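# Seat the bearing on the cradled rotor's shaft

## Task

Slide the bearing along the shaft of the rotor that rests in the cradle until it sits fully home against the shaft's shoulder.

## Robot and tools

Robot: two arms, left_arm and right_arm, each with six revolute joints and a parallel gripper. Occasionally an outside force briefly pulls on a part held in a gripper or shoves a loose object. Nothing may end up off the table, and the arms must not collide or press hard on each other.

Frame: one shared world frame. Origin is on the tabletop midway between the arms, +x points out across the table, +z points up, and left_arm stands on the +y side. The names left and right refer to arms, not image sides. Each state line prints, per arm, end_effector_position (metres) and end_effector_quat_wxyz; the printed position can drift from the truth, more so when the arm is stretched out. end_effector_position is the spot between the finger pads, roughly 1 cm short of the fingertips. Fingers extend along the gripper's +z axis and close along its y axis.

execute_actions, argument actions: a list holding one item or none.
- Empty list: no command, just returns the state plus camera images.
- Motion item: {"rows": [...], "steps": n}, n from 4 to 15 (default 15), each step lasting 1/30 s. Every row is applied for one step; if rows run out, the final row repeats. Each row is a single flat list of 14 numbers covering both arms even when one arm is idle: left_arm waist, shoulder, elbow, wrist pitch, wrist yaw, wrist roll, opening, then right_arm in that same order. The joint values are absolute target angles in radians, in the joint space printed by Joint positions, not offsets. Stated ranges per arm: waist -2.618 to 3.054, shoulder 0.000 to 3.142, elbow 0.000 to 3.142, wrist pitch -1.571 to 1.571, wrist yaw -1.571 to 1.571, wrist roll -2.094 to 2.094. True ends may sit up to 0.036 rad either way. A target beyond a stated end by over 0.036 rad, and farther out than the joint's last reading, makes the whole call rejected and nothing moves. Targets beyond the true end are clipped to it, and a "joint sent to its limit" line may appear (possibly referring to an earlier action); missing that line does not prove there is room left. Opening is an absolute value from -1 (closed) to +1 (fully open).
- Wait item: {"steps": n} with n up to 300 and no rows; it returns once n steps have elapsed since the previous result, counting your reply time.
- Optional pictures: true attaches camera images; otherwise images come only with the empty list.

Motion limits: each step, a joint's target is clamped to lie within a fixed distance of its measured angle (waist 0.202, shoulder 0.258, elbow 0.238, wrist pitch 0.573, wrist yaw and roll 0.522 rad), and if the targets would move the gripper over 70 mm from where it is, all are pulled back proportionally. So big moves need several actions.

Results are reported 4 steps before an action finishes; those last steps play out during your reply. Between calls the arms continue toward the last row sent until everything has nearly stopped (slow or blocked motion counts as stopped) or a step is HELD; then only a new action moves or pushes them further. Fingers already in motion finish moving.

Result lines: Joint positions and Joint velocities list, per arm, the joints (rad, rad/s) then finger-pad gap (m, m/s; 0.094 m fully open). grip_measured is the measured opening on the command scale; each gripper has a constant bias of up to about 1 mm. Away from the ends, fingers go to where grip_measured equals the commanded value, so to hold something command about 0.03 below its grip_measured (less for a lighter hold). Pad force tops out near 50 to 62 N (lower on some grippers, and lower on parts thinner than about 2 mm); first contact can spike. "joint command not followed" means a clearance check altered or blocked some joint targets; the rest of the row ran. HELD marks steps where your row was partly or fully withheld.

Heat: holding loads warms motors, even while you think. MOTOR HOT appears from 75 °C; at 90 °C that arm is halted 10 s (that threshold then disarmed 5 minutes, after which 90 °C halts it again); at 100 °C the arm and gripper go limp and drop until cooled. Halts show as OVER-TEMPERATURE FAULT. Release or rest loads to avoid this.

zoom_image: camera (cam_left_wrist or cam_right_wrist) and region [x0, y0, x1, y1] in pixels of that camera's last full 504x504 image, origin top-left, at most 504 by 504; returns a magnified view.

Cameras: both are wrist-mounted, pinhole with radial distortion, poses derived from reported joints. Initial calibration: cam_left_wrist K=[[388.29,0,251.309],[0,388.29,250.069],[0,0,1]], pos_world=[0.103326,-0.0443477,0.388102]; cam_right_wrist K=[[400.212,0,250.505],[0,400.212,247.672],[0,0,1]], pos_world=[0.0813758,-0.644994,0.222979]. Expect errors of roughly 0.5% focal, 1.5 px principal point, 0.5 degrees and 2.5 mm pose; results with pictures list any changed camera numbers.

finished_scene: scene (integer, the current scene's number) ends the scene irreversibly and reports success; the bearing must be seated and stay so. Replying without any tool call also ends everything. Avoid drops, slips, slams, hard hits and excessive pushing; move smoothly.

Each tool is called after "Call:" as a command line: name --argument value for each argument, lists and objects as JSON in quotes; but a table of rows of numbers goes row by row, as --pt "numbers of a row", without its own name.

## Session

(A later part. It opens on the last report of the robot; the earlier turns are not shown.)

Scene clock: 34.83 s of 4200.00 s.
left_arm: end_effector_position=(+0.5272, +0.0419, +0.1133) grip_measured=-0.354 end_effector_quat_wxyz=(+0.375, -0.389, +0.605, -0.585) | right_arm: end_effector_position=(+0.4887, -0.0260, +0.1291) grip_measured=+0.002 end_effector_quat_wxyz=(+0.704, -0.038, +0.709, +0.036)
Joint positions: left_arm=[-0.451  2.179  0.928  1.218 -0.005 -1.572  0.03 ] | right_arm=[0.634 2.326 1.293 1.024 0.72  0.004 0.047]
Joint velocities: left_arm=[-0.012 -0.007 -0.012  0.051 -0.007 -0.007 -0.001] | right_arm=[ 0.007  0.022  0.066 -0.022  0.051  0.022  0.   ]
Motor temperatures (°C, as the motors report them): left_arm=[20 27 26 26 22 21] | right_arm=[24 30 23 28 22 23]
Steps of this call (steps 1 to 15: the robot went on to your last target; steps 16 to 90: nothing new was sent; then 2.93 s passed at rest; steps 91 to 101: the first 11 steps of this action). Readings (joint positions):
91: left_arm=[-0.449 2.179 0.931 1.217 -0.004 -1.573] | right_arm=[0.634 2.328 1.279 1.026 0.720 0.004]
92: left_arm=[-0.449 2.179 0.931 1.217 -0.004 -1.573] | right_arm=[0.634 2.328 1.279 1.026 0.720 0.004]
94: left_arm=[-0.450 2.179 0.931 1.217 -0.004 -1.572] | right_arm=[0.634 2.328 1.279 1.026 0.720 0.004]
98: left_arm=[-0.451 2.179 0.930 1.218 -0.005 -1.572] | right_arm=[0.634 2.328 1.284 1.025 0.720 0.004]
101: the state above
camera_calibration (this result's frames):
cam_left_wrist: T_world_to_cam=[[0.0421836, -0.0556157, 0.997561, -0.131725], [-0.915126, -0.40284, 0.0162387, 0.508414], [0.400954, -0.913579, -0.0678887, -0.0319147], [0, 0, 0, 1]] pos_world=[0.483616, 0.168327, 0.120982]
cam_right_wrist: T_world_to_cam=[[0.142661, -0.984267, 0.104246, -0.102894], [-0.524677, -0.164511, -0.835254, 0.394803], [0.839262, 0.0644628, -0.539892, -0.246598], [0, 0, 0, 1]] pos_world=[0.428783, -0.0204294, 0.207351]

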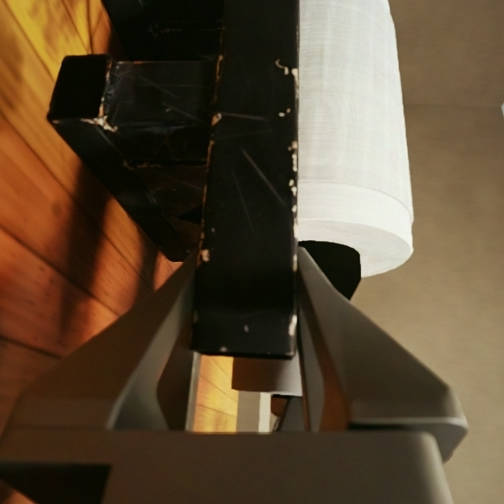

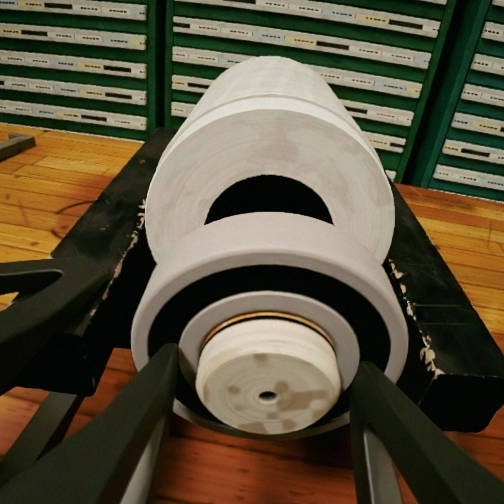

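Call:
execute_actions --actions '[{"rows": [ [-0.480,2.181,0.855,1.210,0.06,-1.575,-0.43, 0.608,2.304,1.333,1.022,0.701,0,0.0], [-0.480,2.181,0.855,1.210,0.06,-1.575,-0.43, 0.598,2.307,1.340,1.013,0.683,0,0.0], [-0.480,2.181,0.855,1.210,0.06,-1.575,-0.43, 0.587,2.311,1.346,1.005,0.664,0,0.0], [-0.480,2.181,0.855,1.210,0.06,-1.575,-0.43, 0.577,2.315,1.353,0.997,0.645,0,0.0], [-0.480,2.181,0.855,1.210,0.06,-1.575,-0.43, 0.567,2.318,1.360,0.989,0.627,0,0.0], [-0.480,2.181,0.855,1.210,0.06,-1.575,-0.43, 0.557,2.322,1.367,0.980,0.608,0,0.0], [-0.480,2.181,0.855,1.210,0.06,-1.575,-0.43, 0.547,2.325,1.374,0.972,0.590,0,0.0], [-0.480,2.181,0.855,1.210,0.06,-1.575,-0.43, 0.537,2.329,1.381,0.964,0.571,0,0.0], [-0.480,2.181,0.855,1.210,0.06,-1.575,-0.43, 0.526,2.333,1.387,0.956,0.552,0,0.0], [-0.480,2.181,0.855,1.210,0.06,-1.575,-0.43, 0.516,2.336,1.394,0.947,0.534,0,0.0], [-0.480,2.181,0.855,1.210,0.06,-1.575,-0.43, 0.506,2.340,1.401,0.939,0.515,0,0.0] ], "steps": 15}]'

Call:
execute_actions --actions '[{"steps": 5}]' --pictures true

Scene clock: 35.50 s of 4200.00 s.
left_arm: end_effector_position=(+0.5272, +0.0420, +0.1133) grip_measured=-0.354 end_effector_quat_wxyz=(+0.375, -0.389, +0.605, -0.585) | right_arm: end_effector_position=(+0.4918, -0.0274, +0.1295) grip_measured=+0.002 end_effector_quat_wxyz=(+0.702, -0.037, +0.710, +0.033)
Joint positions: left_arm=[-0.451  2.179  0.928  1.218 -0.005 -1.572  0.03 ] | right_arm=[0.628 2.326 1.303 1.008 0.72  0.004 0.047]
Joint velocities: left_arm=[-0.012 -0.007 -0.007 -0.051  0.066 -0.007  0.001] | right_arm=[-0.012  0.002  0.012 -0.066  0.037 -0.022 -0.   ]
Motor temperatures (°C, as the motors report them): left_arm=[20 27 26 26 22 21] | right_arm=[24 30 24 28 22 23]
Steps of this call (steps 1 to 4: the last 4 steps of your previous action; steps 5 to 9: the robot went on to your last target; steps 10 to 20: the first 11 steps of this action). Readings (joint positions):
10: left_arm=[-0.451 2.179 0.928 1.218 -0.005 -1.572] | right_arm=[0.633 2.326 1.294 1.024 0.720 0.004]
11: left_arm=[-0.451 2.179 0.928 1.218 -0.005 -1.572] | right_arm=[0.633 2.326 1.295 1.022 0.720 0.004]
13: left_arm=[-0.451 2.179 0.928 1.218 -0.005 -1.572] | right_arm=[0.632 2.326 1.297 1.019 0.720 0.004]
17: left_arm=[-0.451 2.179 0.928 1.218 -0.005 -1.572] | right_arm=[0.630 2.326 1.301 1.013 0.720 0.004]
20: the state above

Scene clock: 35.67 s of 4200.00 s.
left_arm: end_effector_position=(+0.5272, +0.0420, +0.1133) grip_measured=-0.354 end_effector_quat_wxyz=(+0.375, -0.389, +0.605, -0.585) | right_arm: end_effector_position=(+0.4918, -0.0274, +0.1294) grip_measured=+0.002 end_effector_quat_wxyz=(+0.702, -0.038, +0.710, +0.032)
Joint positions: left_arm=[-0.451  2.179  0.928  1.218 -0.005 -1.572  0.03 ] | right_arm=[0.628 2.326 1.303 1.007 0.72  0.004 0.047]
Joint velocities: left_arm=[-0.017  0.012  0.002  0.022 -0.051  0.081 -0.001] | right_arm=[ 0.017 -0.002  0.007 -0.022 -0.051  0.022 -0.001]
Motor temperatures (°C, as the motors report them): left_arm=[20 27 26 26 22 21] | right_arm=[24 30 24 28 22 23]
Kept back: nothing.
Steps of this call (steps 1 to 4: the last 4 steps of your previous action; step 5: the robot went on to your last target). Readings (joint positions):
1: left_arm=[-0.451 2.179 0.928 1.218 -0.005 -1.572] | right_arm=[0.628 2.326 1.303 1.007 0.720 0.004]
2: left_arm=[-0.451 2.179 0.928 1.218 -0.005 -1.572] | right_arm=[0.628 2.326 1.303 1.007 0.720 0.004]
4: left_arm=[-0.451 2.179 0.928 1.218 -0.005 -1.572] | right_arm=[0.628 2.326 1.303 1.007 0.720 0.004]
5: the state above
camera_calibration (this result's frames):
cam_left_wrist: T_world_to_cam=[[0.0421995, -0.0556111, 0.99756, -0.131732], [-0.914973, -0.403189, 0.0162292, 0.508399], [0.401303, -0.913425, -0.067897, -0.0320588], [0, 0, 0, 1]] pos_world=[0.483596, 0.168372, 0.120983]
cam_right_wrist: T_world_to_cam=[[0.137902, -0.984481, 0.108535, -0.103028], [-0.529462, -0.165884, -0.831957, 0.398339], [0.83705, 0.0572635, -0.544121, -0.247536], [0, 0, 0, 1]] pos_world=[0.432313, -0.021176, 0.207893]

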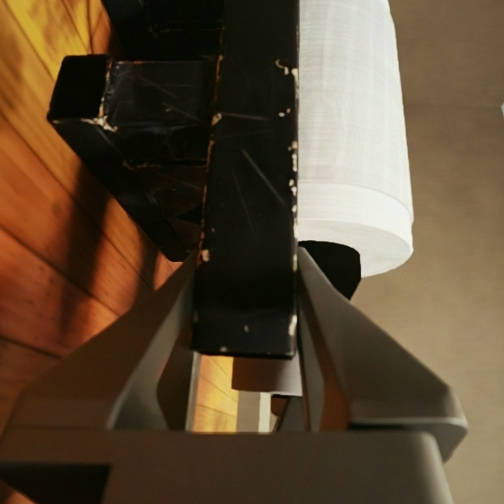

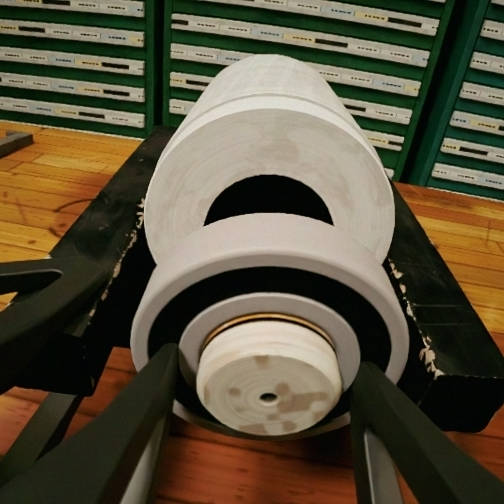

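Call:
execute_actions --actions '[{"rows": [ [-0.482,2.181,0.850,1.210,0.065,-1.575,-0.43, 0.502,2.342,1.404,0.936,0.508,0,0.0], [-0.484,2.181,0.845,1.210,0.07,-1.575,-0.43, 0.498,2.343,1.407,0.933,0.500,0,0.0], [-0.486,2.181,0.840,1.210,0.075,-1.575,-0.43, 0.495,2.345,1.411,0.929,0.493,0,0.0], [-0.488,2.181,0.835,1.210,0.08,-1.575,-0.43, 0.491,2.346,1.414,0.926,0.485,0,0.0], [-0.490,2.181,0.830,1.210,0.085,-1.575,-0.43, 0.487,2.348,1.417,0.923,0.478,0,0.0], [-0.492,2.181,0.825,1.210,0.09,-1.575,-0.43, 0.483,2.350,1.420,0.920,0.470,0,0.0], [-0.492,2.181,0.825,1.210,0.09,-1.575,-0.43, 0.479,2.351,1.423,0.917,0.463,0,0.0], [-0.492,2.181,0.825,1.210,0.09,-1.575,-0.43, 0.476,2.353,1.427,0.913,0.455,0,0.0], [-0.492,2.181,0.825,1.210,0.09,-1.575,-0.43, 0.472,2.354,1.430,0.910,0.448,0,0.0], [-0.492,2.181,0.825,1.210,0.09,-1.575,-0.43, 0.468,2.356,1.433,0.907,0.440,0,0.0] ], "steps": 15}]' --pictures true

Scene clock: 36.37 s of 4200.00 s.
left_arm: end_effector_position=(+0.5273, +0.0424, +0.1125) grip_measured=-0.354 end_effector_quat_wxyz=(+0.377, -0.389, +0.604, -0.584) | right_arm: end_effector_position=(+0.4935, -0.0270, +0.1296) grip_measured=+0.002 end_effector_quat_wxyz=(+0.700, -0.039, +0.712, +0.030)
Joint positions: left_arm=[-0.452  2.181  0.927  1.22  -0.01  -1.571  0.03 ] | right_arm=[0.627 2.326 1.312 0.99  0.72  0.005 0.047]
Joint velocities: left_arm=[ 0.007  0.017 -0.012  0.051  0.022 -0.037 -0.   ] | right_arm=[-0.007 -0.007  0.032 -0.081  0.007 -0.007 -0.   ]
Motor temperatures (°C, as the motors report them): left_arm=[20 27 25 26 22 21] | right_arm=[24 30 24 28 22 23]
Steps of this call (steps 1 to 10: the robot went on to your last target; steps 11 to 21: the first 11 steps of this action). Readings (joint positions):
11: left_arm=[-0.451 2.179 0.928 1.218 -0.005 -1.572] | right_arm=[0.628 2.326 1.303 1.007 0.720 0.004]
12: left_arm=[-0.451 2.179 0.928 1.218 -0.005 -1.572] | right_arm=[0.628 2.326 1.303 1.007 0.720 0.004]
14: left_arm=[-0.452 2.179 0.927 1.219 -0.005 -1.572] | right_arm=[0.628 2.326 1.304 1.005 0.720 0.004]
18: left_arm=[-0.452 2.181 0.927 1.220 -0.007 -1.571] | right_arm=[0.627 2.326 1.309 0.996 0.720 0.005]
21: the state above
camera_calibration (this result's frames):
cam_left_wrist: T_world_to_cam=[[0.0420623, -0.057135, 0.99748, -0.130772], [-0.913455, -0.406655, 0.0152262, 0.508112], [0.40476, -0.911794, -0.0692951, -0.0335255], [0, 0, 0, 1]] pos_world=[0.483208, 0.168586, 0.120383]
cam_right_wrist: T_world_to_cam=[[0.136944, -0.984192, 0.112302, -0.102827], [-0.533896, -0.168827, -0.828524, 0.401154], [0.834387, 0.053504, -0.548576, -0.24704], [0, 0, 0, 1]] pos_world=[0.434383, -0.0202585, 0.208393]

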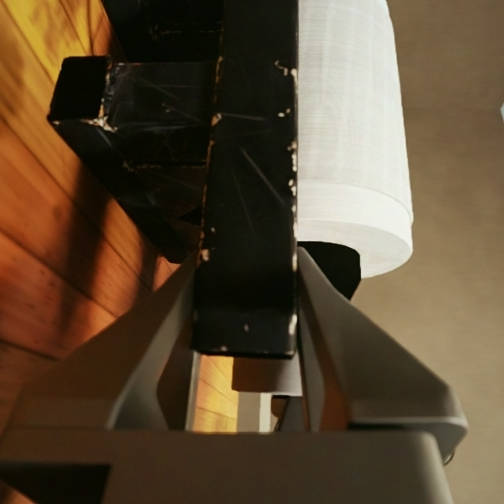

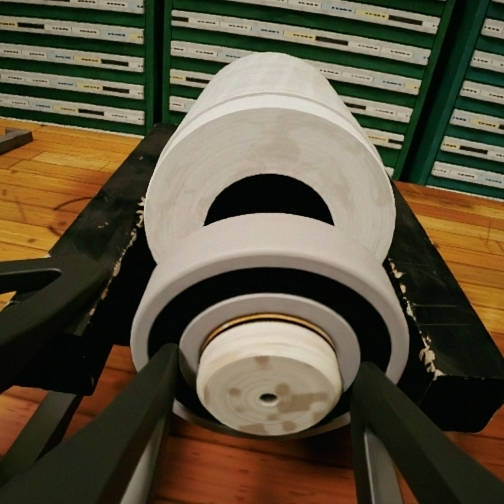

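Call:
execute_actions --actions '[{"rows": [ [-0.488,2.181,0.835,1.210,0.08,-1.575,-0.43, 0.488,2.350,1.417,0.920,0.475,0,0.0], [-0.484,2.181,0.847,1.210,0.07,-1.575,-0.43, 0.508,2.345,1.402,0.932,0.510,0,0.0], [-0.480,2.181,0.859,1.210,0.06,-1.575,-0.43, 0.528,2.340,1.387,0.944,0.545,0,0.0], [-0.476,2.181,0.871,1.210,0.05,-1.575,-0.43, 0.548,2.335,1.372,0.956,0.580,0,0.0], [-0.472,2.181,0.883,1.210,0.04,-1.575,-0.43, 0.568,2.330,1.357,0.968,0.615,0,0.0], [-0.468,2.181,0.895,1.210,0.03,-1.575,-0.43, 0.588,2.325,1.342,0.980,0.650,0,0.0], [-0.464,2.181,0.907,1.210,0.02,-1.575,-0.43, 0.608,2.320,1.327,0.992,0.685,0,0.0], [-0.460,2.181,0.919,1.210,0.01,-1.575,-0.43, 0.625,2.315,1.315,1.000,0.720,0,0.0], [-0.452,2.175,0.935,1.215,0.0,-1.575,-0.43, 0.625,2.315,1.315,1.000,0.720,0,0.0] ], "steps": 13}]'

Call:
zoom_image --camera "cam_right_wrist" --region '[140, 240, 400, 460]'

Scene clock: 36.97 s of 4200.00 s.
left_arm: end_effector_position=(+0.5289, +0.0436, +0.1142) grip_measured=-0.354 end_effector_quat_wxyz=(+0.380, -0.390, +0.602, -0.584) | right_arm: end_effector_position=(+0.4901, -0.0248, +0.1293) grip_measured=+0.002 end_effector_quat_wxyz=(+0.700, -0.037, +0.712, +0.029)
Joint positions: left_arm=[-0.451  2.181  0.932  1.22  -0.016 -1.569  0.03 ] | right_arm=[0.637 2.326 1.311 0.992 0.733 0.005 0.047]
Joint velocities: left_arm=[ 0.017  0.012 -0.007  0.007  0.037  0.037 -0.001] | right_arm=[-0.012 -0.017 -0.002  0.051  0.037 -0.022 -0.   ]
Motor temperatures (°C, as the motors report them): left_arm=[20 27 25 26 22 21] | right_arm=[25 30 25 28 22 23]
Steps of this call (steps 1 to 4: the last 4 steps of your previous action; steps 5 to 9: the robot went on to your last target; steps 10 to 18: the first 9 steps of this action). Readings (joint positions):
10: left_arm=[-0.452 2.181 0.927 1.220 -0.011 -1.570] | right_arm=[0.627 2.326 1.314 0.988 0.720 0.005]
11: left_arm=[-0.452 2.181 0.927 1.220 -0.012 -1.570] | right_arm=[0.629 2.326 1.314 0.988 0.723 0.005]
13: left_arm=[-0.452 2.181 0.928 1.220 -0.013 -1.570] | right_arm=[0.631 2.326 1.314 0.988 0.727 0.005]
17: left_arm=[-0.452 2.181 0.931 1.220 -0.016 -1.569] | right_arm=[0.637 2.326 1.311 0.991 0.733 0.005]
18: the state above

Region (140, 240, 400, 460) of cam_right_wrist's 504x504 image, scaled by 1.938, with more detail than that image has; it fills the top 426 rows of this view, and the rest is white.

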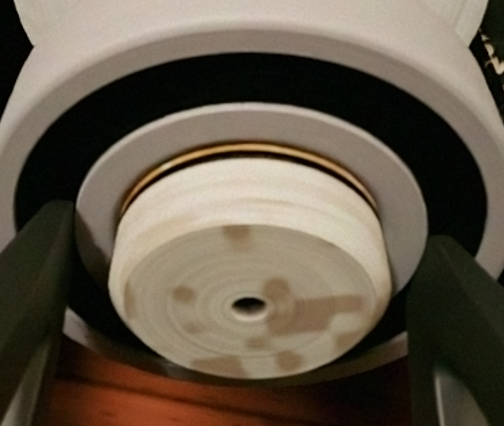

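Call:
execute_actions --actions '[{"rows": [ [-0.452,2.175,0.935,1.215,0.0,-1.575,-0.43, 0.632,2.312,1.305,1.015,0.720,0,0.0], [-0.452,2.175,0.935,1.215,0.0,-1.575,-0.43, 0.636,2.310,1.296,1.030,0.718,0,0.0], [-0.452,2.175,0.935,1.215,0.0,-1.575,-0.43, 0.636,2.310,1.288,1.045,0.716,0,0.0], [-0.452,2.175,0.935,1.215,0.0,-1.575,-0.43, 0.636,2.310,1.281,1.055,0.714,0,0.0], [-0.452,2.175,0.935,1.215,0.0,-1.575,-0.43, 0.636,2.310,1.281,1.055,0.714,0,0.0], [-0.452,2.175,0.935,1.215,0.0,-1.575,-0.43, 0.636,2.310,1.281,1.055,0.714,0,0.0], [-0.452,2.175,0.935,1.215,0.0,-1.575,-0.43, 0.636,2.310,1.281,1.055,0.714,0,-0.05], [-0.452,2.175,0.935,1.215,0.0,-1.575,-0.43, 0.636,2.310,1.281,1.055,0.714,0,-0.10], [-0.452,2.175,0.935,1.215,0.0,-1.575,-0.43, 0.636,2.310,1.281,1.055,0.714,0,-0.15] ], "steps": 15}]' --pictures true

Scene clock: 38.00 s of 4200.00 s.
left_arm: end_effector_position=(+0.5289, +0.0435, +0.1142) grip_measured=-0.354 end_effector_quat_wxyz=(+0.380, -0.390, +0.602, -0.584) | right_arm: end_effector_position=(+0.4872, -0.0263, +0.1285) grip_measured=-0.146 end_effector_quat_wxyz=(+0.704, -0.036, +0.708, +0.035)
Joint positions: left_arm=[-0.451  2.181  0.932  1.22  -0.016 -1.569  0.03 ] | right_arm=[0.637 2.326 1.288 1.03  0.727 0.004 0.04 ]
Joint velocities: left_arm=[ 0.002  0.012 -0.007 -0.022 -0.022 -0.022 -0.001] | right_arm=[ 0.007  0.002  0.002  0.037  0.022  0.007 -0.003]
Motor temperatures (°C, as the motors report them): left_arm=[20 27 25 26 22 21] | right_arm=[25 30 24 28 22 23]
Steps of this call (steps 1 to 4: the last 4 steps of your previous action; steps 5 to 15: the robot went on to your last target; steps 16 to 20: nothing new was sent; steps 21 to 31: the first 11 steps of this action). Readings (joint positions):
21: left_arm=[-0.451 2.181 0.932 1.220 -0.016 -1.569] | right_arm=[0.637 2.326 1.310 0.993 0.733 0.004]
22: left_arm=[-0.451 2.181 0.932 1.220 -0.016 -1.569] | right_arm=[0.637 2.326 1.308 0.996 0.732 0.004]
24: left_arm=[-0.451 2.181 0.932 1.220 -0.016 -1.569] | right_arm=[0.637 2.326 1.301 1.009 0.728 0.004]
28: left_arm=[-0.451 2.181 0.932 1.220 -0.016 -1.569] | right_arm=[0.637 2.326 1.289 1.024 0.727 0.004]
31: the state above
camera_calibration (this result's frames):
cam_left_wrist: T_world_to_cam=[[0.0376259, -0.0564869, 0.997694, -0.130228], [-0.910568, -0.413214, 0.010945, 0.509286], [0.411643, -0.90888, -0.0669827, -0.0370543], [0, 0, 0, 1]] pos_world=[0.483893, 0.16941, 0.121872]
cam_right_wrist: T_world_to_cam=[[0.139169, -0.984863, 0.103331, -0.101146], [-0.524338, -0.161806, -0.835996, 0.393471], [0.84006, 0.0621644, -0.538919, -0.246152], [0, 0, 0, 1]] pos_world=[0.427171, -0.0206469, 0.206735]

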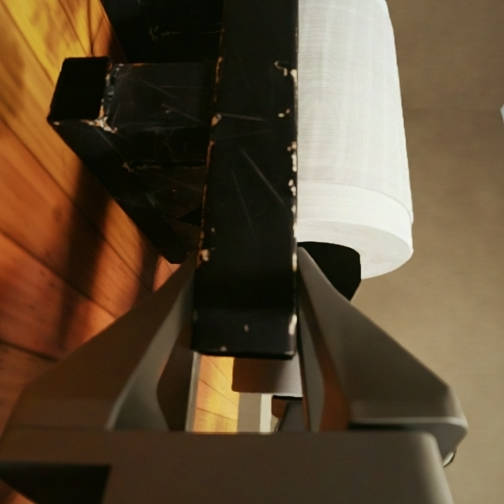

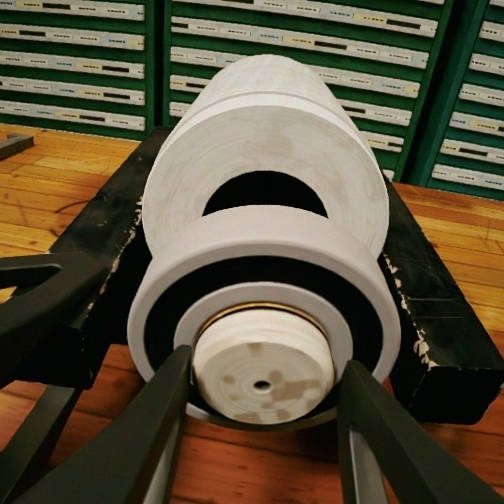

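Call:
execute_actions --actions '[]'

Scene clock: 38.50 s of 4200.00 s.
left_arm: end_effector_position=(+0.5289, +0.0435, +0.1142) grip_measured=-0.354 end_effector_quat_wxyz=(+0.380, -0.390, +0.602, -0.584) | right_arm: end_effector_position=(+0.4872, -0.0263, +0.1298) grip_measured=-0.147 end_effector_quat_wxyz=(+0.706, -0.035, +0.707, +0.037)
Joint positions: left_arm=[-0.451  2.181  0.932  1.22  -0.016 -1.569  0.03 ] | right_arm=[0.637 2.326 1.288 1.037 0.726 0.004 0.04 ]
Joint velocities: left_arm=[-0.007 -0.007 -0.012 -0.022  0.037 -0.022  0.001] | right_arm=[-0.007 -0.007 -0.012  0.022  0.007 -0.051  0.   ]
Motor temperatures (°C, as the motors report them): left_arm=[20 27 25 26 22 21] | right_arm=[24 30 24 28 22 23]
Kept back: nothing.
Steps of this call (steps 1 to 4: the last 4 steps of your previous action; steps 5 to 15: the robot went on to your last target). Readings (joint positions):
1: left_arm=[-0.451 2.181 0.932 1.220 -0.016 -1.569] | right_arm=[0.637 2.326 1.288 1.032 0.727 0.004]
2: left_arm=[-0.451 2.181 0.932 1.220 -0.016 -1.569] | right_arm=[0.637 2.326 1.288 1.033 0.726 0.004]
4: left_arm=[-0.451 2.181 0.932 1.220 -0.016 -1.569] | right_arm=[0.637 2.326 1.288 1.034 0.726 0.004]
8: left_arm=[-0.451 2.181 0.932 1.220 -0.016 -1.569] | right_arm=[0.637 2.326 1.288 1.036 0.726 0.004]
15: the state above
All arms were judged still, so your last target was given up. Only a new action makes them travel on or press farther. Fingers that are still opening or closing keep moving.
camera_calibration (this result's frames):
cam_left_wrist: T_world_to_cam=[[0.0376259, -0.0564869, 0.997694, -0.130228], [-0.910568, -0.413214, 0.010945, 0.509286], [0.411643, -0.90888, -0.0669827, -0.0370543], [0, 0, 0, 1]] pos_world=[0.483893, 0.16941, 0.121872]
cam_right_wrist: T_world_to_cam=[[0.139101, -0.985293, 0.0992379, -0.100656], [-0.520602, -0.158006, -0.839052, 0.393262], [0.842392, 0.0650492, -0.534924, -0.247022], [0, 0, 0, 1]] pos_world=[0.426824, -0.0209695, 0.207818]

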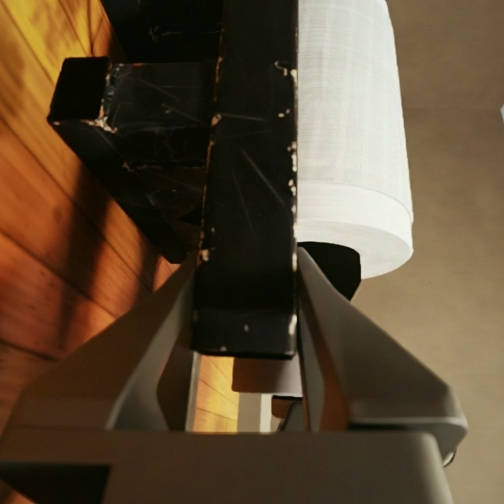

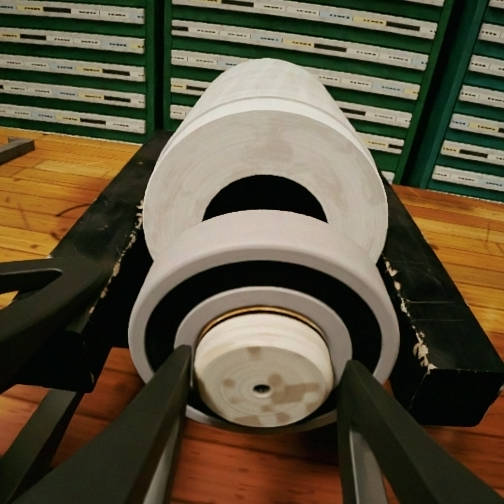

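Call:
zoom_image --camera "cam_right_wrist" --region '[150, 160, 380, 390]'

Call:
zoom_image --camera "cam_left_wrist" --region '[200, 220, 400, 440]'

Region (150, 160, 380, 390) of cam_right_wrist's 504x504 image, scaled by 2.191, with more detail than that image has.

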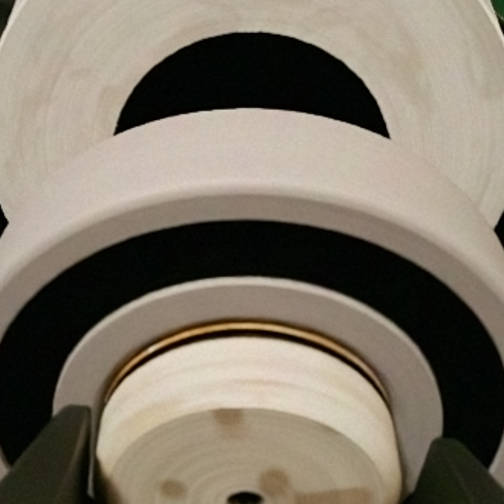

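Region (200, 220, 400, 440) of cam_left_wrist's 504x504 image, scaled by 2.291, with more detail than that image has; it fills the left 458 columns of this view, and the rest is white.

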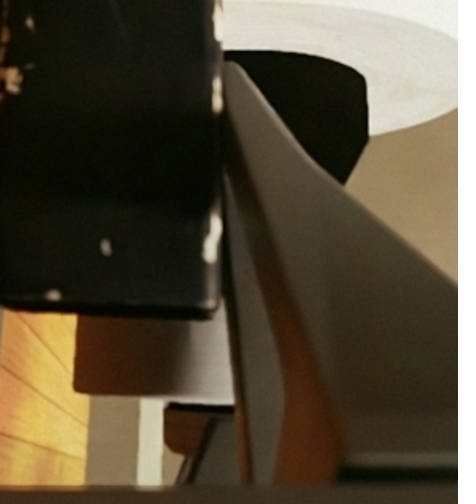

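Call:
execute_actions --actions '[{"rows":[[-0.456,2.175,0.925,1.215,0.01,-1.575,-0.43,0.628,2.315,1.300,1.05,0.712,0,-0.15],[-0.460,2.176,0.915,1.215,0.02,-1.575,-0.43,0.620,2.317,1.315,1.045,0.708,0,-0.15],[-0.460,2.176,0.915,1.215,0.02,-1.575,-0.43,0.615,2.319,1.325,1.04,0.704,0,-0.15],[-0.460,2.176,0.915,1.215,0.02,-1.575,-0.43,0.610,2.320,1.330,1.04,0.70,0,-0.15],[-0.460,2.176,0.915,1.215,0.02,-1.575,-0.43,0.605,2.320,1.335,1.035,0.695,0,-0.15],[-0.463,2.177,0.905,1.215,0.03,-1.575,-0.43,0.598,2.321,1.340,1.035,0.688,0,-0.15],[-0.466,2.177,0.895,1.215,0.04,-1.575,-0.43,0.590,2.322,1.346,1.035,0.68,0,-0.15],[-0.468,2.178,0.888,1.214,0.045,-1.575,-0.43,0.582,2.322,1.352,1.035,0.67,0,-0.15],[-0.470,2.178,0.880,1.214,0.05,-1.575,-0.43,0.574,2.323,1.358,1.035,0.66,0,-0.15],[-0.472,2.178,0.875,1.213,0.05,-1.575,-0.43,0.566,2.324,1.364,1.035,0.65,0,-0.15]],"steps":15}]'

Scene clock: 41.80 s of 4200.00 s.
left_arm: end_effector_position=(+0.5285, +0.0430, +0.1139) grip_measured=-0.354 end_effector_quat_wxyz=(+0.379, -0.389, +0.603, -0.584) | right_arm: end_effector_position=(+0.4907, -0.0277, +0.1317) grip_measured=-0.147 end_effector_quat_wxyz=(+0.706, -0.034, +0.706, +0.037)
Joint positions: left_arm=[-0.451  2.181  0.931  1.22  -0.012 -1.569  0.03 ] | right_arm=[0.629 2.326 1.296 1.031 0.72  0.004 0.04 ]
Joint velocities: left_arm=[ 0.007 -0.017  0.002  0.037 -0.007 -0.066  0.001] | right_arm=[-0.007 -0.007 -0.012 -0.022  0.007  0.007  0.001]
Motor temperatures (°C, as the motors report them): left_arm=[20 28 25 27 22 21] | right_arm=[24 30 24 28 22 23]
Steps of this call (steps 1 to 88: nothing new was sent; steps 89 to 99: the first 11 steps of this action). Readings (joint positions):
89: left_arm=[-0.451 2.181 0.932 1.220 -0.015 -1.569] | right_arm=[0.637 2.326 1.288 1.037 0.726 0.004]
90: left_arm=[-0.451 2.181 0.932 1.220 -0.014 -1.569] | right_arm=[0.636 2.326 1.288 1.037 0.724 0.004]
92: left_arm=[-0.451 2.181 0.932 1.220 -0.014 -1.569] | right_arm=[0.632 2.326 1.293 1.036 0.720 0.004]
96: left_arm=[-0.451 2.181 0.932 1.220 -0.013 -1.569] | right_arm=[0.630 2.326 1.295 1.033 0.719 0.004]
99: the state above

Call:
execute_actions --actions '[{"rows":[[-0.476,2.179,0.865,1.212,0.06,-1.575,-0.43,0.556,2.322,1.371,1.035,0.635,0,-0.15],[-0.478,2.179,0.858,1.212,0.065,-1.575,-0.43,0.546,2.322,1.378,1.035,0.62,0,-0.15],[-0.480,2.179,0.852,1.212,0.07,-1.575,-0.43,0.536,2.322,1.385,1.035,0.605,0,-0.15],[-0.482,2.179,0.848,1.212,0.07,-1.575,-0.43,0.526,2.322,1.391,1.035,0.59,0,-0.15],[-0.484,2.179,0.845,1.212,0.075,-1.575,-0.43,0.516,2.322,1.397,1.035,0.58,0,-0.15],[-0.484,2.179,0.845,1.212,0.075,-1.575,-0.43,0.516,2.322,1.397,1.02,0.595,0,-0.15],[-0.484,2.179,0.845,1.212,0.075,-1.575,-0.43,0.516,2.322,1.397,1.00,0.61,0,-0.15],[-0.484,2.179,0.845,1.212,0.075,-1.575,-0.43,0.516,2.322,1.397,0.99,0.625,0,-0.15],[-0.484,2.179,0.845,1.212,0.075,-1.575,-0.43,0.516,2.322,1.397,0.99,0.64,0,-0.15],[-0.484,2.179,0.845,1.212,0.075,-1.575,-0.43,0.516,2.322,1.397,1.0,0.64,0,-0.15],[-0.484,2.179,0.845,1.212,0.075,-1.575,-0.43,0.516,2.322,1.397,1.02,0.64,0,-0.15],[-0.484,2.179,0.845,1.212,0.075,-1.575,-0.43,0.516,2.322,1.397,1.035,0.63,0,-0.15]],"steps":15}]' --pictures true

Scene clock: 43.27 s of 4200.00 s.
left_arm: end_effector_position=(+0.5281, +0.0428, +0.1135) grip_measured=-0.354 end_effector_quat_wxyz=(+0.378, -0.389, +0.604, -0.584) | right_arm: end_effector_position=(+0.4922, -0.0292, +0.1319) grip_measured=-0.147 end_effector_quat_wxyz=(+0.706, -0.032, +0.707, +0.035)
Joint positions: left_arm=[-0.451  2.181  0.93   1.22  -0.01  -1.569  0.03 ] | right_arm=[0.626 2.326 1.3   1.024 0.722 0.006 0.04 ]
Joint velocities: left_arm=[ 0.002  0.002 -0.012 -0.051 -0.066 -0.051 -0.001] | right_arm=[-0.002 -0.012 -0.012 -0.066  0.051  0.022 -0.   ]
Motor temperatures (°C, as the motors report them): left_arm=[20 28 25 27 22 21] | right_arm=[24 30 25 28 22 23]
Steps of this call (steps 1 to 4: the last 4 steps of your previous action; steps 5 to 15: the robot went on to your last target; steps 16 to 33: nothing new was sent; steps 34 to 44: the first 11 steps of this action). Readings (joint positions):
34: left_arm=[-0.451 2.181 0.930 1.220 -0.011 -1.569] | right_arm=[0.629 2.326 1.296 1.031 0.720 0.004]
35: left_arm=[-0.451 2.181 0.930 1.220 -0.011 -1.569] | right_arm=[0.628 2.326 1.298 1.031 0.719 0.004]
37: left_arm=[-0.451 2.181 0.930 1.220 -0.010 -1.569] | right_arm=[0.627 2.326 1.298 1.030 0.718 0.004]
41: left_arm=[-0.451 2.181 0.930 1.220 -0.010 -1.569] | right_arm=[0.626 2.326 1.299 1.026 0.720 0.005]
44: the state above
camera_calibration (this result's frames):
cam_left_wrist: T_world_to_cam=[[0.0389414, -0.0576987, 0.997574, -0.130141], [-0.912902, -0.408, 0.0120378, 0.50914], [0.406316, -0.911157, -0.0685614, -0.0343691], [0, 0, 0, 1]] pos_world=[0.483828, 0.168905, 0.12134]
cam_right_wrist: T_world_to_cam=[[0.13237, -0.986348, 0.0979556, -0.100986], [-0.522019, -0.153381, -0.83903, 0.397968], [0.8426, 0.0599279, -0.535195, -0.250251], [0, 0, 0, 1]] pos_world=[0.431976, -0.0235693, 0.209866]

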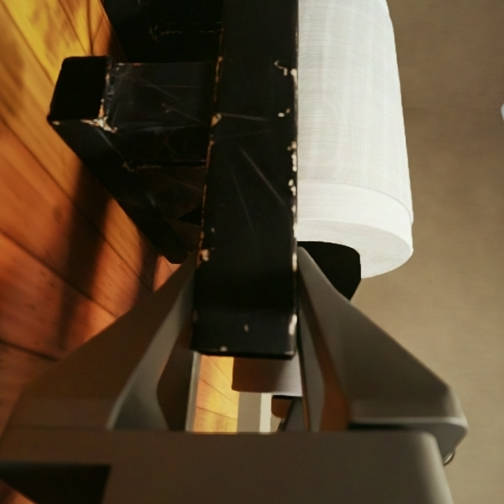

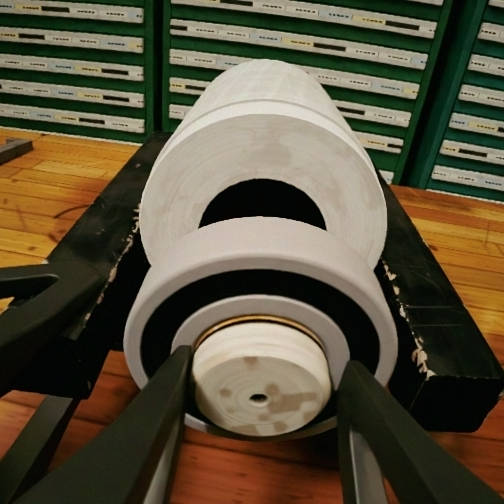

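Call:
execute_actions --actions '[{"rows":[[-0.475,2.178,0.87,1.213,0.05,-1.575,-0.43,0.55,2.32,1.37,1.035,0.66,0,-0.15],[-0.465,2.177,0.90,1.214,0.03,-1.575,-0.43,0.58,2.318,1.34,1.035,0.69,0,-0.13],[-0.455,2.176,0.925,1.215,0.01,-1.575,-0.43,0.61,2.312,1.31,1.04,0.71,0,-0.1],[-0.452,2.175,0.935,1.215,0,-1.575,-0.43,0.635,2.30,1.285,1.05,0.73,0,-0.05],[-0.452,2.175,0.935,1.215,0,-1.575,-0.43,0.647,2.285,1.255,1.07,0.74,0,0.0],[-0.452,2.175,0.935,1.215,0,-1.575,-0.43,0.659,2.27,1.225,1.085,0.752,0,0.1],[-0.452,2.175,0.935,1.215,0,-1.575,-0.43,0.671,2.255,1.195,1.10,0.764,0,0.2],[-0.452,2.175,0.935,1.215,0,-1.575,-0.43,0.683,2.24,1.165,1.115,0.776,0,0.3],[-0.452,2.175,0.935,1.215,0,-1.575,-0.43,0.695,2.225,1.135,1.13,0.788,0,0.4],[-0.452,2.175,0.935,1.215,0,-1.575,-0.43,0.707,2.21,1.105,1.145,0.80,0,0.5],[-0.452,2.175,0.935,1.215,0,-1.575,-0.43,0.72,2.195,1.075,1.16,0.812,0,0.6]],"steps":15}]'

Scene clock: 44.20 s of 4200.00 s.
left_arm: end_effector_position=(+0.5288, +0.0435, +0.1141) grip_measured=-0.354 end_effector_quat_wxyz=(+0.380, -0.390, +0.602, -0.584) | right_arm: end_effector_position=(+0.4520, -0.0351, +0.1241) grip_measured=+0.551 end_effector_quat_wxyz=(+0.699, -0.044, +0.713, +0.032)
Joint positions: left_arm=[-0.451  2.181  0.932  1.22  -0.014 -1.569  0.03 ] | right_arm=[0.682 2.249 1.13  1.089 0.764 0.005 0.073]
Joint velocities: left_arm=[-0.002  0.002 -0.012  0.051  0.007 -0.007 -0.001] | right_arm=[ 0.413 -0.437 -0.882  0.315  0.271  0.007  0.092]
Motor temperatures (°C, as the motors report them): left_arm=[20 28 25 27 22 21] | right_arm=[25 31 25 29 22 23]
Steps of this call (steps 1 to 4: the last 4 steps of your previous action; steps 5 to 15: the robot went on to your last target; steps 16 to 17: nothing new was sent; steps 18 to 28: the first 11 steps of this action). Readings (joint positions):
18: left_arm=[-0.451 2.181 0.930 1.220 -0.011 -1.569] | right_arm=[0.629 2.326 1.300 1.026 0.725 0.006]
19: left_arm=[-0.451 2.181 0.930 1.220 -0.012 -1.569] | right_arm=[0.631 2.326 1.300 1.025 0.727 0.006]
21: left_arm=[-0.451 2.181 0.932 1.220 -0.014 -1.569] | right_arm=[0.635 2.326 1.297 1.026 0.726 0.006]
25: left_arm=[-0.451 2.181 0.932 1.220 -0.014 -1.569] | right_arm=[0.647 2.292 1.221 1.056 0.739 0.005]
28: the state above

Call:
execute_actions --actions '[{"rows":[[-0.452,2.175,0.935,1.215,0,-1.575,-0.43,0.73,2.225,1.065,1.19,0.825,0,0.7],[-0.452,2.175,0.935,1.215,0,-1.575,-0.43,0.74,2.24,1.055,1.22,0.835,0,0.8],[-0.452,2.175,0.935,1.215,0,-1.575,-0.43,0.75,2.255,1.045,1.25,0.845,0,0.9],[-0.452,2.175,0.935,1.215,0,-1.575,-0.43,0.76,2.275,1.03,1.28,0.855,0,1],[-0.452,2.175,0.935,1.215,0,-1.575,-0.43,0.77,2.295,1.02,1.31,0.865,0,1],[-0.452,2.175,0.935,1.215,0,-1.575,-0.43,0.78,2.315,1.01,1.34,0.875,0,1],[-0.452,2.175,0.935,1.215,0,-1.575,-0.43,0.79,2.335,0.995,1.37,0.885,0,1],[-0.452,2.175,0.935,1.215,0,-1.575,-0.43,0.797,2.348,0.987,1.40,0.892,0,1]],"steps":15}]'

Call:
execute_actions --actions '[]'

Scene clock: 44.90 s of 4200.00 s.
left_arm: end_effector_position=(+0.5288, +0.0435, +0.1141) grip_measured=-0.354 end_effector_quat_wxyz=(+0.380, -0.390, +0.602, -0.584) | right_arm: end_effector_position=(+0.3967, -0.0298, +0.0700) grip_measured=+1.000 end_effector_quat_wxyz=(+0.697, -0.054, +0.714, +0.034)
Joint positions: left_arm=[-0.451  2.181  0.932  1.22  -0.014 -1.569  0.03 ] | right_arm=[0.796 2.358 0.993 1.325 0.861 0.005 0.094]
Joint velocities: left_arm=[-0.007 -0.017 -0.002 -0.007  0.022 -0.007  0.   ] | right_arm=[ 0.154  0.335 -0.178  0.095  0.095 -0.051  0.   ]
Motor temperatures (°C, as the motors report them): left_arm=[20 28 25 27 22 21] | right_arm=[25 31 25 29 22 23]
Steps of this call (steps 1 to 4: the last 4 steps of your previous action; steps 5 to 10: the robot went on to your last target; steps 11 to 21: the first 11 steps of this action). Readings (joint positions):
11: left_arm=[-0.451 2.181 0.932 1.220 -0.014 -1.569] | right_arm=[0.725 2.222 1.082 1.142 0.797 0.005]
12: left_arm=[-0.451 2.181 0.932 1.220 -0.014 -1.569] | right_arm=[0.726 2.224 1.078 1.154 0.802 0.005]
14: left_arm=[-0.451 2.181 0.932 1.220 -0.014 -1.569] | right_arm=[0.732 2.236 1.066 1.195 0.815 0.005]
18: left_arm=[-0.451 2.181 0.932 1.220 -0.014 -1.569] | right_arm=[0.769 2.306 1.023 1.294 0.847 0.005]
21: the state above

Scene clock: 45.03 s of 4200.00 s.
left_arm: end_effector_position=(+0.5288, +0.0435, +0.1141) grip_measured=-0.354 end_effector_quat_wxyz=(+0.380, -0.390, +0.602, -0.584) | right_arm: end_effector_position=(+0.3949, -0.0316, +0.0692) grip_measured=+1.000 end_effector_quat_wxyz=(+0.700, -0.046, +0.711, +0.036)
Joint positions: left_arm=[-0.451  2.181  0.932  1.22  -0.014 -1.569  0.03 ] | right_arm=[0.799 2.368 0.988 1.355 0.873 0.006 0.094]
Joint velocities: left_arm=[-0.007 -0.002 -0.012  0.007 -0.051 -0.051 -0.   ] | right_arm=[ 0.007  0.002 -0.022  0.242  0.081 -0.022  0.   ]
Motor temperatures (°C, as the motors report them): left_arm=[20 28 25 27 22 21] | right_arm=[25 31 25 29 22 23]
Kept back: nothing.
Steps of this call (steps 1 to 4: the last 4 steps of your previous action). Readings (joint positions):
1: left_arm=[-0.451 2.181 0.932 1.220 -0.014 -1.569] | right_arm=[0.799 2.366 0.988 1.331 0.865 0.006]
2: left_arm=[-0.451 2.181 0.932 1.220 -0.014 -1.569] | right_arm=[0.799 2.368 0.988 1.338 0.868 0.006]
4: the state above
camera_calibration (this result's frames):
cam_left_wrist: T_world_to_cam=[[0.0377696, -0.0569977, 0.99766, -0.13013], [-0.911042, -0.412167, 0.0109427, 0.509394], [0.410579, -0.909324, -0.0674948, -0.0364015], [0, 0, 0, 1]] pos_world=[0.48394, 0.169438, 0.121794]
cam_right_wrist: T_world_to_cam=[[0.156249, -0.981011, 0.114906, -0.0947575], [-0.528867, -0.181347, -0.829104, 0.295312], [0.834198, 0.068777, -0.547159, -0.197172], [0, 0, 0, 1]] pos_world=[0.335467, -0.0258432, 0.147848]

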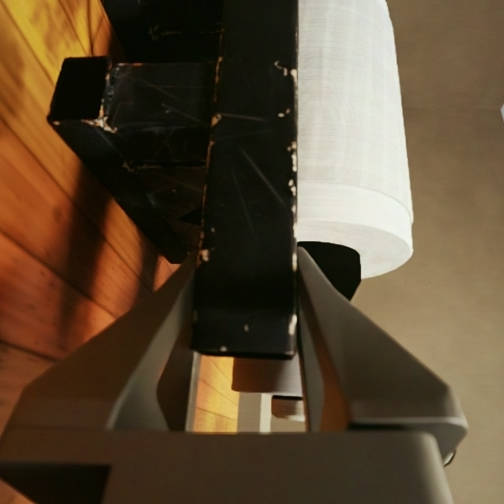

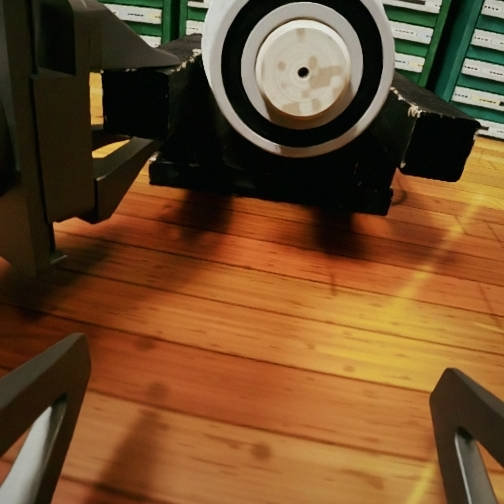

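Call:
zoom_image --camera "cam_right_wrist" --region '[200, 0, 400, 165]'

Call:
zoom_image --camera "cam_left_wrist" --region '[210, 340, 330, 440]'

Region (200, 0, 400, 165) of cam_right_wrist's 504x504 image, scaled by 2.520, with more detail than that image has; it fills the top 416 rows of this view, and the rest is white.

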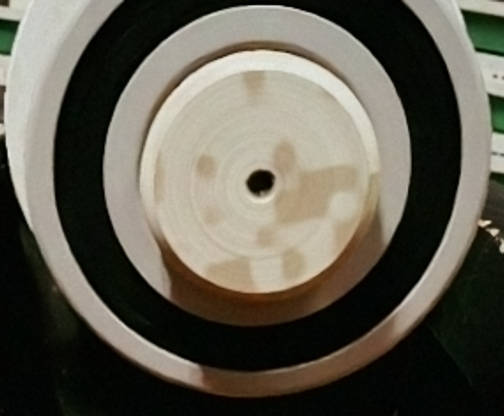

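Region (210, 340, 330, 440) of cam_left_wrist's 504x504 image, scaled by 4.200, with more detail than that image has.

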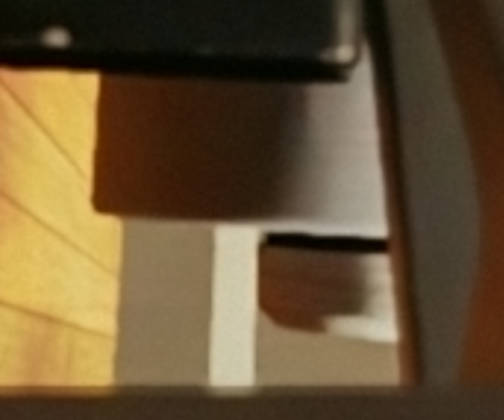

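Call:
execute_actions --actions '[{"rows":[[-0.452,2.17,0.94,1.22,-0.01,-1.575,-0.2,0.80,2.33,0.987,1.38,0.892,0,1],[-0.452,2.17,0.94,1.22,-0.01,-1.575,0.0,0.79,2.31,0.97,1.38,0.88,0,0.9],[-0.452,2.17,0.94,1.22,-0.01,-1.575,0.15,0.77,2.29,0.95,1.38,0.86,0,0.8],[-0.452,2.165,0.93,1.23,-0.01,-1.575,0.2,0.75,2.27,0.93,1.38,0.84,0,0.7],[-0.452,2.15,0.91,1.26,-0.01,-1.575,0.2,0.73,2.25,0.91,1.38,0.82,0,0.6],[-0.452,2.135,0.88,1.28,-0.01,-1.575,0.2,0.71,2.23,0.89,1.38,0.80,0,0.6],[-0.452,2.12,0.85,1.30,-0.01,-1.575,0.2,0.69,2.21,0.87,1.38,0.78,0,0.6],[-0.452,2.105,0.82,1.32,-0.01,-1.575,0.2,0.67,2.19,0.85,1.38,0.76,0,0.6],[-0.452,2.09,0.79,1.34,-0.01,-1.575,0.2,0.65,2.17,0.83,1.38,0.74,0,0.6],[-0.452,2.075,0.76,1.36,-0.01,-1.575,0.2,0.63,2.15,0.81,1.38,0.72,0,0.6],[-0.452,2.06,0.73,1.38,-0.01,-1.575,0.2,0.62,2.14,0.80,1.38,0.71,0,0.6],[-0.452,2.05,0.70,1.40,-0.01,-1.575,0.2,0.62,2.14,0.80,1.38,0.71,0,0.6],[-0.44,2.04,0.68,1.41,-0.01,-1.575,0.2,0.62,2.14,0.80,1.38,0.71,0,0.6],[-0.42,2.04,0.67,1.42,-0.01,-1.575,0.2,0.62,2.14,0.80,1.38,0.71,0,0.6],[-0.40,2.04,0.67,1.42,-0.01,-1.575,0.2,0.62,2.14,0.80,1.38,0.71,0,0.6]],"steps":15}]'

Scene clock: 46.27 s of 4200.00 s.
left_arm: end_effector_position=(+0.5013, +0.0561, +0.1161) grip_measured=+0.198 end_effector_quat_wxyz=(+0.379, -0.391, +0.601, -0.586) | right_arm: end_effector_position=(+0.4222, -0.0991, +0.1139) grip_measured=+0.603 end_effector_quat_wxyz=(+0.713, -0.013, +0.700, +0.029)
Joint positions: left_arm=[-0.451  2.112  0.794  1.291 -0.013 -1.574  0.056] | right_arm=[0.649 2.185 0.837 1.374 0.781 0.004 0.075]
Joint velocities: left_arm=[-0.007 -0.447 -0.906  0.359 -0.051  0.022  0.   ] | right_arm=[-0.652 -0.535 -0.486 -0.066 -0.33   0.037 -0.001]
Motor temperatures (°C, as the motors report them): left_arm=[20 28 25 27 22 21] | right_arm=[25 31 25 29 22 23]
Steps of this call (steps 1 to 26: the robot went on to your last target; steps 27 to 37: the first 11 steps of this action). Readings (joint positions):
27: left_arm=[-0.451 2.181 0.932 1.221 -0.014 -1.570] | right_arm=[0.799 2.367 0.988 1.382 0.879 0.005]
28: left_arm=[-0.451 2.181 0.932 1.221 -0.014 -1.571] | right_arm=[0.799 2.363 0.986 1.379 0.880 0.005]
30: left_arm=[-0.451 2.181 0.932 1.221 -0.014 -1.572] | right_arm=[0.792 2.337 0.965 1.374 0.869 0.005]
34: left_arm=[-0.451 2.158 0.885 1.247 -0.013 -1.574] | right_arm=[0.723 2.249 0.893 1.373 0.822 0.004]
37: the state above

Call:
execute_actions --actions '[{"rows":[[-0.385,2.03,0.71,1.39,-0.01,-1.575,0.2,0.62,2.14,0.80,1.38,0.71,0,0.6],[-0.37,2.02,0.75,1.35,-0.01,-1.575,0.2,0.62,2.14,0.80,1.38,0.71,0,0.6],[-0.355,2.01,0.79,1.31,-0.01,-1.575,0.2,0.62,2.14,0.80,1.38,0.71,0,0.6],[-0.34,2.0,0.83,1.26,-0.01,-1.575,0.2,0.62,2.14,0.80,1.38,0.71,0,0.6],[-0.33,1.995,0.87,1.21,-0.01,-1.575,0.2,0.62,2.14,0.80,1.38,0.71,0,0.6],[-0.325,1.995,0.91,1.16,-0.01,-1.575,0.2,0.62,2.14,0.80,1.38,0.71,0,0.6],[-0.325,1.995,0.95,1.11,-0.01,-1.575,0.2,0.62,2.14,0.80,1.38,0.71,0,0.6],[-0.325,1.995,0.99,1.06,-0.01,-1.575,0.2,0.62,2.14,0.80,1.38,0.71,0,0.6],[-0.325,1.995,1.025,1.01,-0.01,-1.575,0.2,0.62,2.14,0.80,1.38,0.71,0,0.6]],"steps":15}]'

Call:
execute_actions --actions '[{"steps":6}]' --pictures true

Scene clock: 47.00 s of 4200.00 s.
left_arm: end_effector_position=(+0.5593, +0.1071, +0.2062) grip_measured=+0.198 end_effector_quat_wxyz=(-0.442, +0.399, -0.535, +0.600) | right_arm: end_effector_position=(+0.4271, -0.1078, +0.1191) grip_measured=+0.603 end_effector_quat_wxyz=(+0.714, -0.020, +0.699, +0.037)
Joint positions: left_arm=[-0.323  2.017  0.995  1.132 -0.011 -1.575  0.056] | right_arm=[0.613 2.157 0.811 1.377 0.723 0.004 0.075]
Joint velocities: left_arm=[-0.007 -0.188  0.51  -0.505 -0.007  0.007  0.   ] | right_arm=[ 0.002  0.012  0.017  0.037 -0.037 -0.022 -0.   ]
Motor temperatures (°C, as the motors report them): left_arm=[20 28 25 27 22 21] | right_arm=[24 31 24 29 22 23]
Steps of this call (steps 1 to 4: the last 4 steps of your previous action; steps 5 to 11: the robot went on to your last target; steps 12 to 22: the first 11 steps of this action). Readings (joint positions):
12: left_arm=[-0.400 2.064 0.681 1.388 -0.011 -1.575] | right_arm=[0.613 2.157 0.811 1.377 0.728 0.004]
13: left_arm=[-0.397 2.062 0.686 1.382 -0.010 -1.575] | right_arm=[0.613 2.157 0.811 1.377 0.727 0.004]
15: left_arm=[-0.380 2.054 0.726 1.342 -0.009 -1.575] | right_arm=[0.613 2.157 0.811 1.377 0.725 0.004]
19: left_arm=[-0.332 2.031 0.891 1.216 -0.010 -1.575] | right_arm=[0.613 2.157 0.811 1.377 0.723 0.004]
22: the state above

Scene clock: 47.20 s of 4200.00 s.
left_arm: end_effector_position=(+0.5622, +0.1062, +0.2024) grip_measured=+0.198 end_effector_quat_wxyz=(+0.433, -0.408, +0.548, -0.588) | right_arm: end_effector_position=(+0.4271, -0.1077, +0.1191) grip_measured=+0.603 end_effector_quat_wxyz=(+0.714, -0.020, +0.699, +0.037)
Joint positions: left_arm=[-0.323  2.004  1.011  1.06  -0.011 -1.575  0.056] | right_arm=[0.613 2.157 0.811 1.377 0.723 0.004 0.075]
Joint velocities: left_arm=[ 0.007 -0.002  0.007 -0.315 -0.007 -0.022  0.   ] | right_arm=[ 0.007  0.012  0.002  0.022 -0.007 -0.022 -0.001]
Motor temperatures (°C, as the motors report them): left_arm=[20 28 25 27 22 21] | right_arm=[24 31 24 29 22 23]
Kept back: nothing.
Steps of this call (steps 1 to 4: the last 4 steps of your previous action; steps 5 to 6: the robot went on to your last target). Readings (joint positions):
1: left_arm=[-0.323 2.010 1.007 1.119 -0.011 -1.575] | right_arm=[0.613 2.157 0.811 1.377 0.723 0.004]
2: left_arm=[-0.323 2.006 1.011 1.108 -0.011 -1.575] | right_arm=[0.613 2.157 0.811 1.377 0.723 0.004]
4: left_arm=[-0.323 2.004 1.011 1.087 -0.011 -1.575] | right_arm=[0.613 2.157 0.811 1.377 0.723 0.004]
6: the state above
camera_calibration (this result's frames):
cam_left_wrist: T_world_to_cam=[[-0.0451372, -0.0166664, 0.998842, -0.17381], [-0.851518, -0.522198, -0.0471929, 0.554625], [0.52238, -0.852661, 0.00937885, -0.0715431], [0, 0, 0, 1]] pos_world=[0.5018, 0.225725, 0.200454]
cam_right_wrist: T_world_to_cam=[[0.117181, -0.98991, 0.0796663, -0.160327], [-0.50507, -0.128473, -0.853463, 0.338327], [0.855087, 0.0597722, -0.515028, -0.205248], [0, 0, 0, 1]] pos_world=[0.365171, -0.102975, 0.195814]

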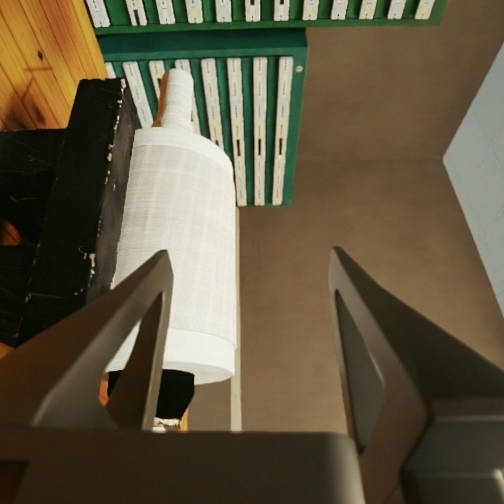

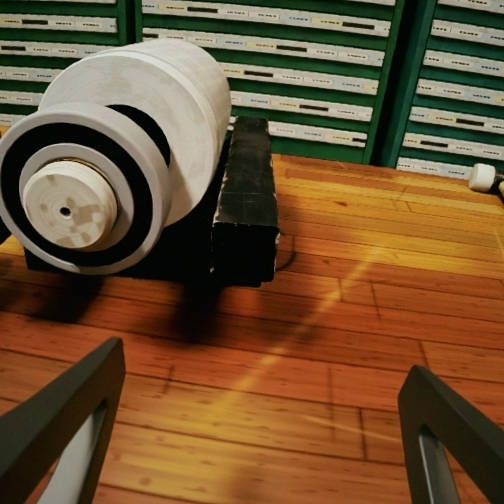

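Call:
execute_actions --actions '[{"rows":[[-0.30,2.0,1.06,1.0,0.05,-1.45,0.3,0.62,2.14,0.80,1.38,0.71,0,0.6],[-0.27,2.01,1.10,0.98,0.13,-1.32,0.4,0.62,2.14,0.80,1.38,0.71,0,0.6],[-0.24,2.02,1.14,0.96,0.23,-1.19,0.5,0.62,2.14,0.80,1.38,0.71,0,0.6],[-0.21,2.03,1.18,0.93,0.35,-1.06,0.6,0.62,2.14,0.80,1.38,0.71,0,0.6],[-0.18,2.045,1.225,0.90,0.47,-0.93,0.7,0.62,2.14,0.80,1.38,0.71,0,0.6],[-0.15,2.06,1.27,0.87,0.59,-0.80,0.8,0.62,2.14,0.80,1.38,0.71,0,0.6],[-0.12,2.075,1.315,0.84,0.71,-0.67,0.9,0.62,2.14,0.80,1.38,0.71,0,0.6],[-0.09,2.09,1.36,0.81,0.83,-0.54,1,0.62,2.14,0.80,1.38,0.71,0,0.6],[-0.07,2.105,1.405,0.78,0.95,-0.41,1,0.62,2.14,0.80,1.38,0.71,0,0.6],[-0.055,2.12,1.45,0.75,1.07,-0.28,1,0.62,2.14,0.80,1.38,0.71,0,0.6],[-0.055,2.135,1.49,0.72,1.19,-0.15,1,0.62,2.14,0.80,1.38,0.71,0,0.6],[-0.055,2.15,1.53,0.69,1.31,-0.05,1,0.62,2.14,0.80,1.38,0.71,0,0.6],[-0.055,2.165,1.56,0.675,1.40,0,1,0.62,2.14,0.80,1.38,0.71,0,0.6],[-0.055,2.175,1.57,0.67,1.42,0,1,0.62,2.14,0.80,1.38,0.71,0,0.6]],"steps":15}]'

Call:
execute_actions --actions '[{"steps":18}]' --pictures true

Scene clock: 47.97 s of 4200.00 s.
left_arm: end_effector_position=(+0.5997, +0.1262, +0.2550) grip_measured=+1.000 end_effector_quat_wxyz=(+0.561, +0.049, +0.672, -0.481) | right_arm: end_effector_position=(+0.4271, -0.1077, +0.1191) grip_measured=+0.603 end_effector_quat_wxyz=(+0.714, -0.020, +0.699, +0.037)
Joint positions: left_arm=[-0.068  2.11   1.396  0.838  0.728 -0.718  0.094] | right_arm=[0.613 2.157 0.811 1.377 0.723 0.004 0.075]
Joint velocities: left_arm=[ 0.681  0.359  1.277 -0.667  2.689  2.806  0.   ] | right_arm=[ 0.007  0.017 -0.002 -0.037 -0.037 -0.022 -0.   ]
Motor temperatures (°C, as the motors report them): left_arm=[20 28 25 27 22 21] | right_arm=[24 30 24 29 22 23]
Steps of this call (steps 1 to 12: the robot went on to your last target; steps 13 to 23: the first 11 steps of this action). Readings (joint positions):
13: left_arm=[-0.321 2.004 1.013 1.023 -0.002 -1.558] | right_arm=[0.613 2.157 0.811 1.377 0.723 0.004]
14: left_arm=[-0.315 2.006 1.022 1.014 0.022 -1.518] | right_arm=[0.613 2.157 0.811 1.377 0.723 0.004]
16: left_arm=[-0.283 2.021 1.075 0.986 0.117 -1.388] | right_arm=[0.613 2.157 0.811 1.377 0.723 0.004]
20: left_arm=[-0.159 2.071 1.255 0.907 0.439 -1.014] | right_arm=[0.613 2.157 0.811 1.377 0.723 0.004]
23: the state above

Scene clock: 48.57 s of 4200.00 s.
left_arm: end_effector_position=(+0.5214, +0.0792, +0.2440) grip_measured=+1.000 end_effector_quat_wxyz=(+0.542, +0.473, +0.521, -0.459) | right_arm: end_effector_position=(+0.4271, -0.1077, +0.1191) grip_measured=+0.603 end_effector_quat_wxyz=(+0.714, -0.020, +0.699, +0.037)
Joint positions: left_arm=[-0.056  2.178  1.543  0.691  1.401 -0.021  0.094] | right_arm=[0.613 2.157 0.811 1.377 0.723 0.004 0.075]
Joint velocities: left_arm=[ 0.002 -0.012 -0.012 -0.022  0.125  0.139  0.   ] | right_arm=[-0.002  0.002  0.012 -0.022 -0.037 -0.022  0.   ]
Motor temperatures (°C, as the motors report them): left_arm=[20 28 25 27 22 21] | right_arm=[24 30 24 29 22 23]
Kept back: nothing.
Steps of this call (steps 1 to 4: the last 4 steps of your previous action; steps 5 to 18: the robot went on to your last target). Readings (joint positions):
1: left_arm=[-0.048 2.123 1.439 0.814 0.824 -0.620] | right_arm=[0.613 2.157 0.811 1.377 0.723 0.004]
2: left_arm=[-0.035 2.136 1.479 0.792 0.919 -0.520] | right_arm=[0.613 2.157 0.811 1.377 0.723 0.004]
4: left_arm=[-0.030 2.155 1.532 0.760 1.089 -0.338] | right_arm=[0.613 2.157 0.811 1.377 0.723 0.004]
8: left_arm=[-0.049 2.166 1.543 0.722 1.284 -0.142] | right_arm=[0.613 2.157 0.811 1.377 0.723 0.004]
18: the state above
camera_calibration (this result's frames):
cam_left_wrist: T_world_to_cam=[[-0.98486, -0.159708, -0.0674152, 0.543771], [-0.0548007, 0.655774, -0.752966, 0.171291], [0.164464, -0.737871, -0.654597, 0.265896], [0, 0, 0, 1]] pos_world=[0.501195, 0.170714, 0.33969]
cam_right_wrist: T_world_to_cam=[[0.117181, -0.98991, 0.0796663, -0.160327], [-0.50507, -0.128473, -0.853463, 0.338327], [0.855087, 0.0597722, -0.515028, -0.205248], [0, 0, 0, 1]] pos_world=[0.365171, -0.102975, 0.195814]

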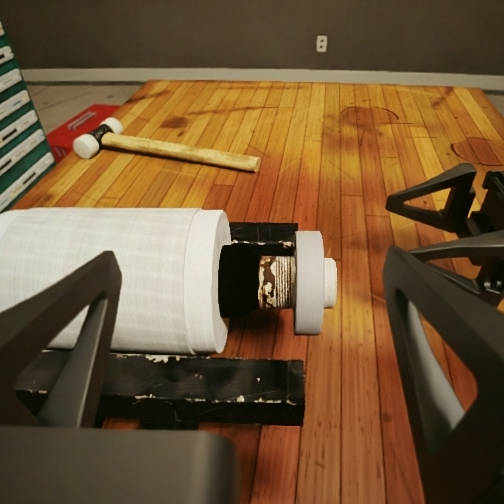

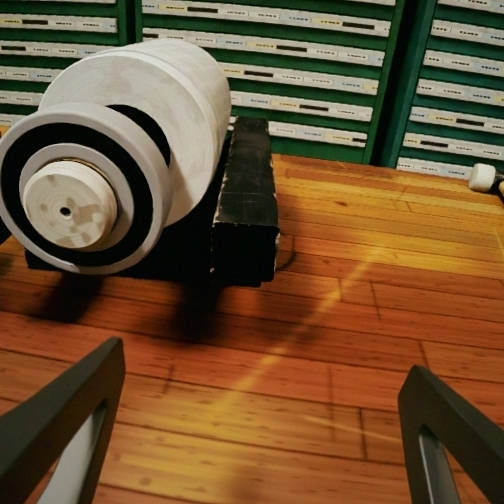

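Call:
zoom_image --camera "cam_left_wrist" --region '[210, 215, 350, 345]'

Region (210, 215, 350, 345) of cam_left_wrist's 504x504 image, scaled by 3.600, with more detail than that image has; it fills the top 468 rows of this view, and the rest is white.

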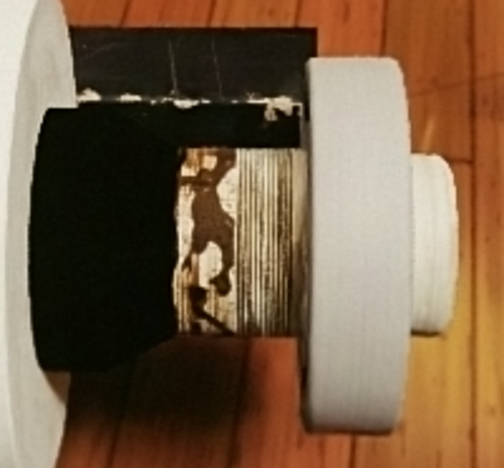

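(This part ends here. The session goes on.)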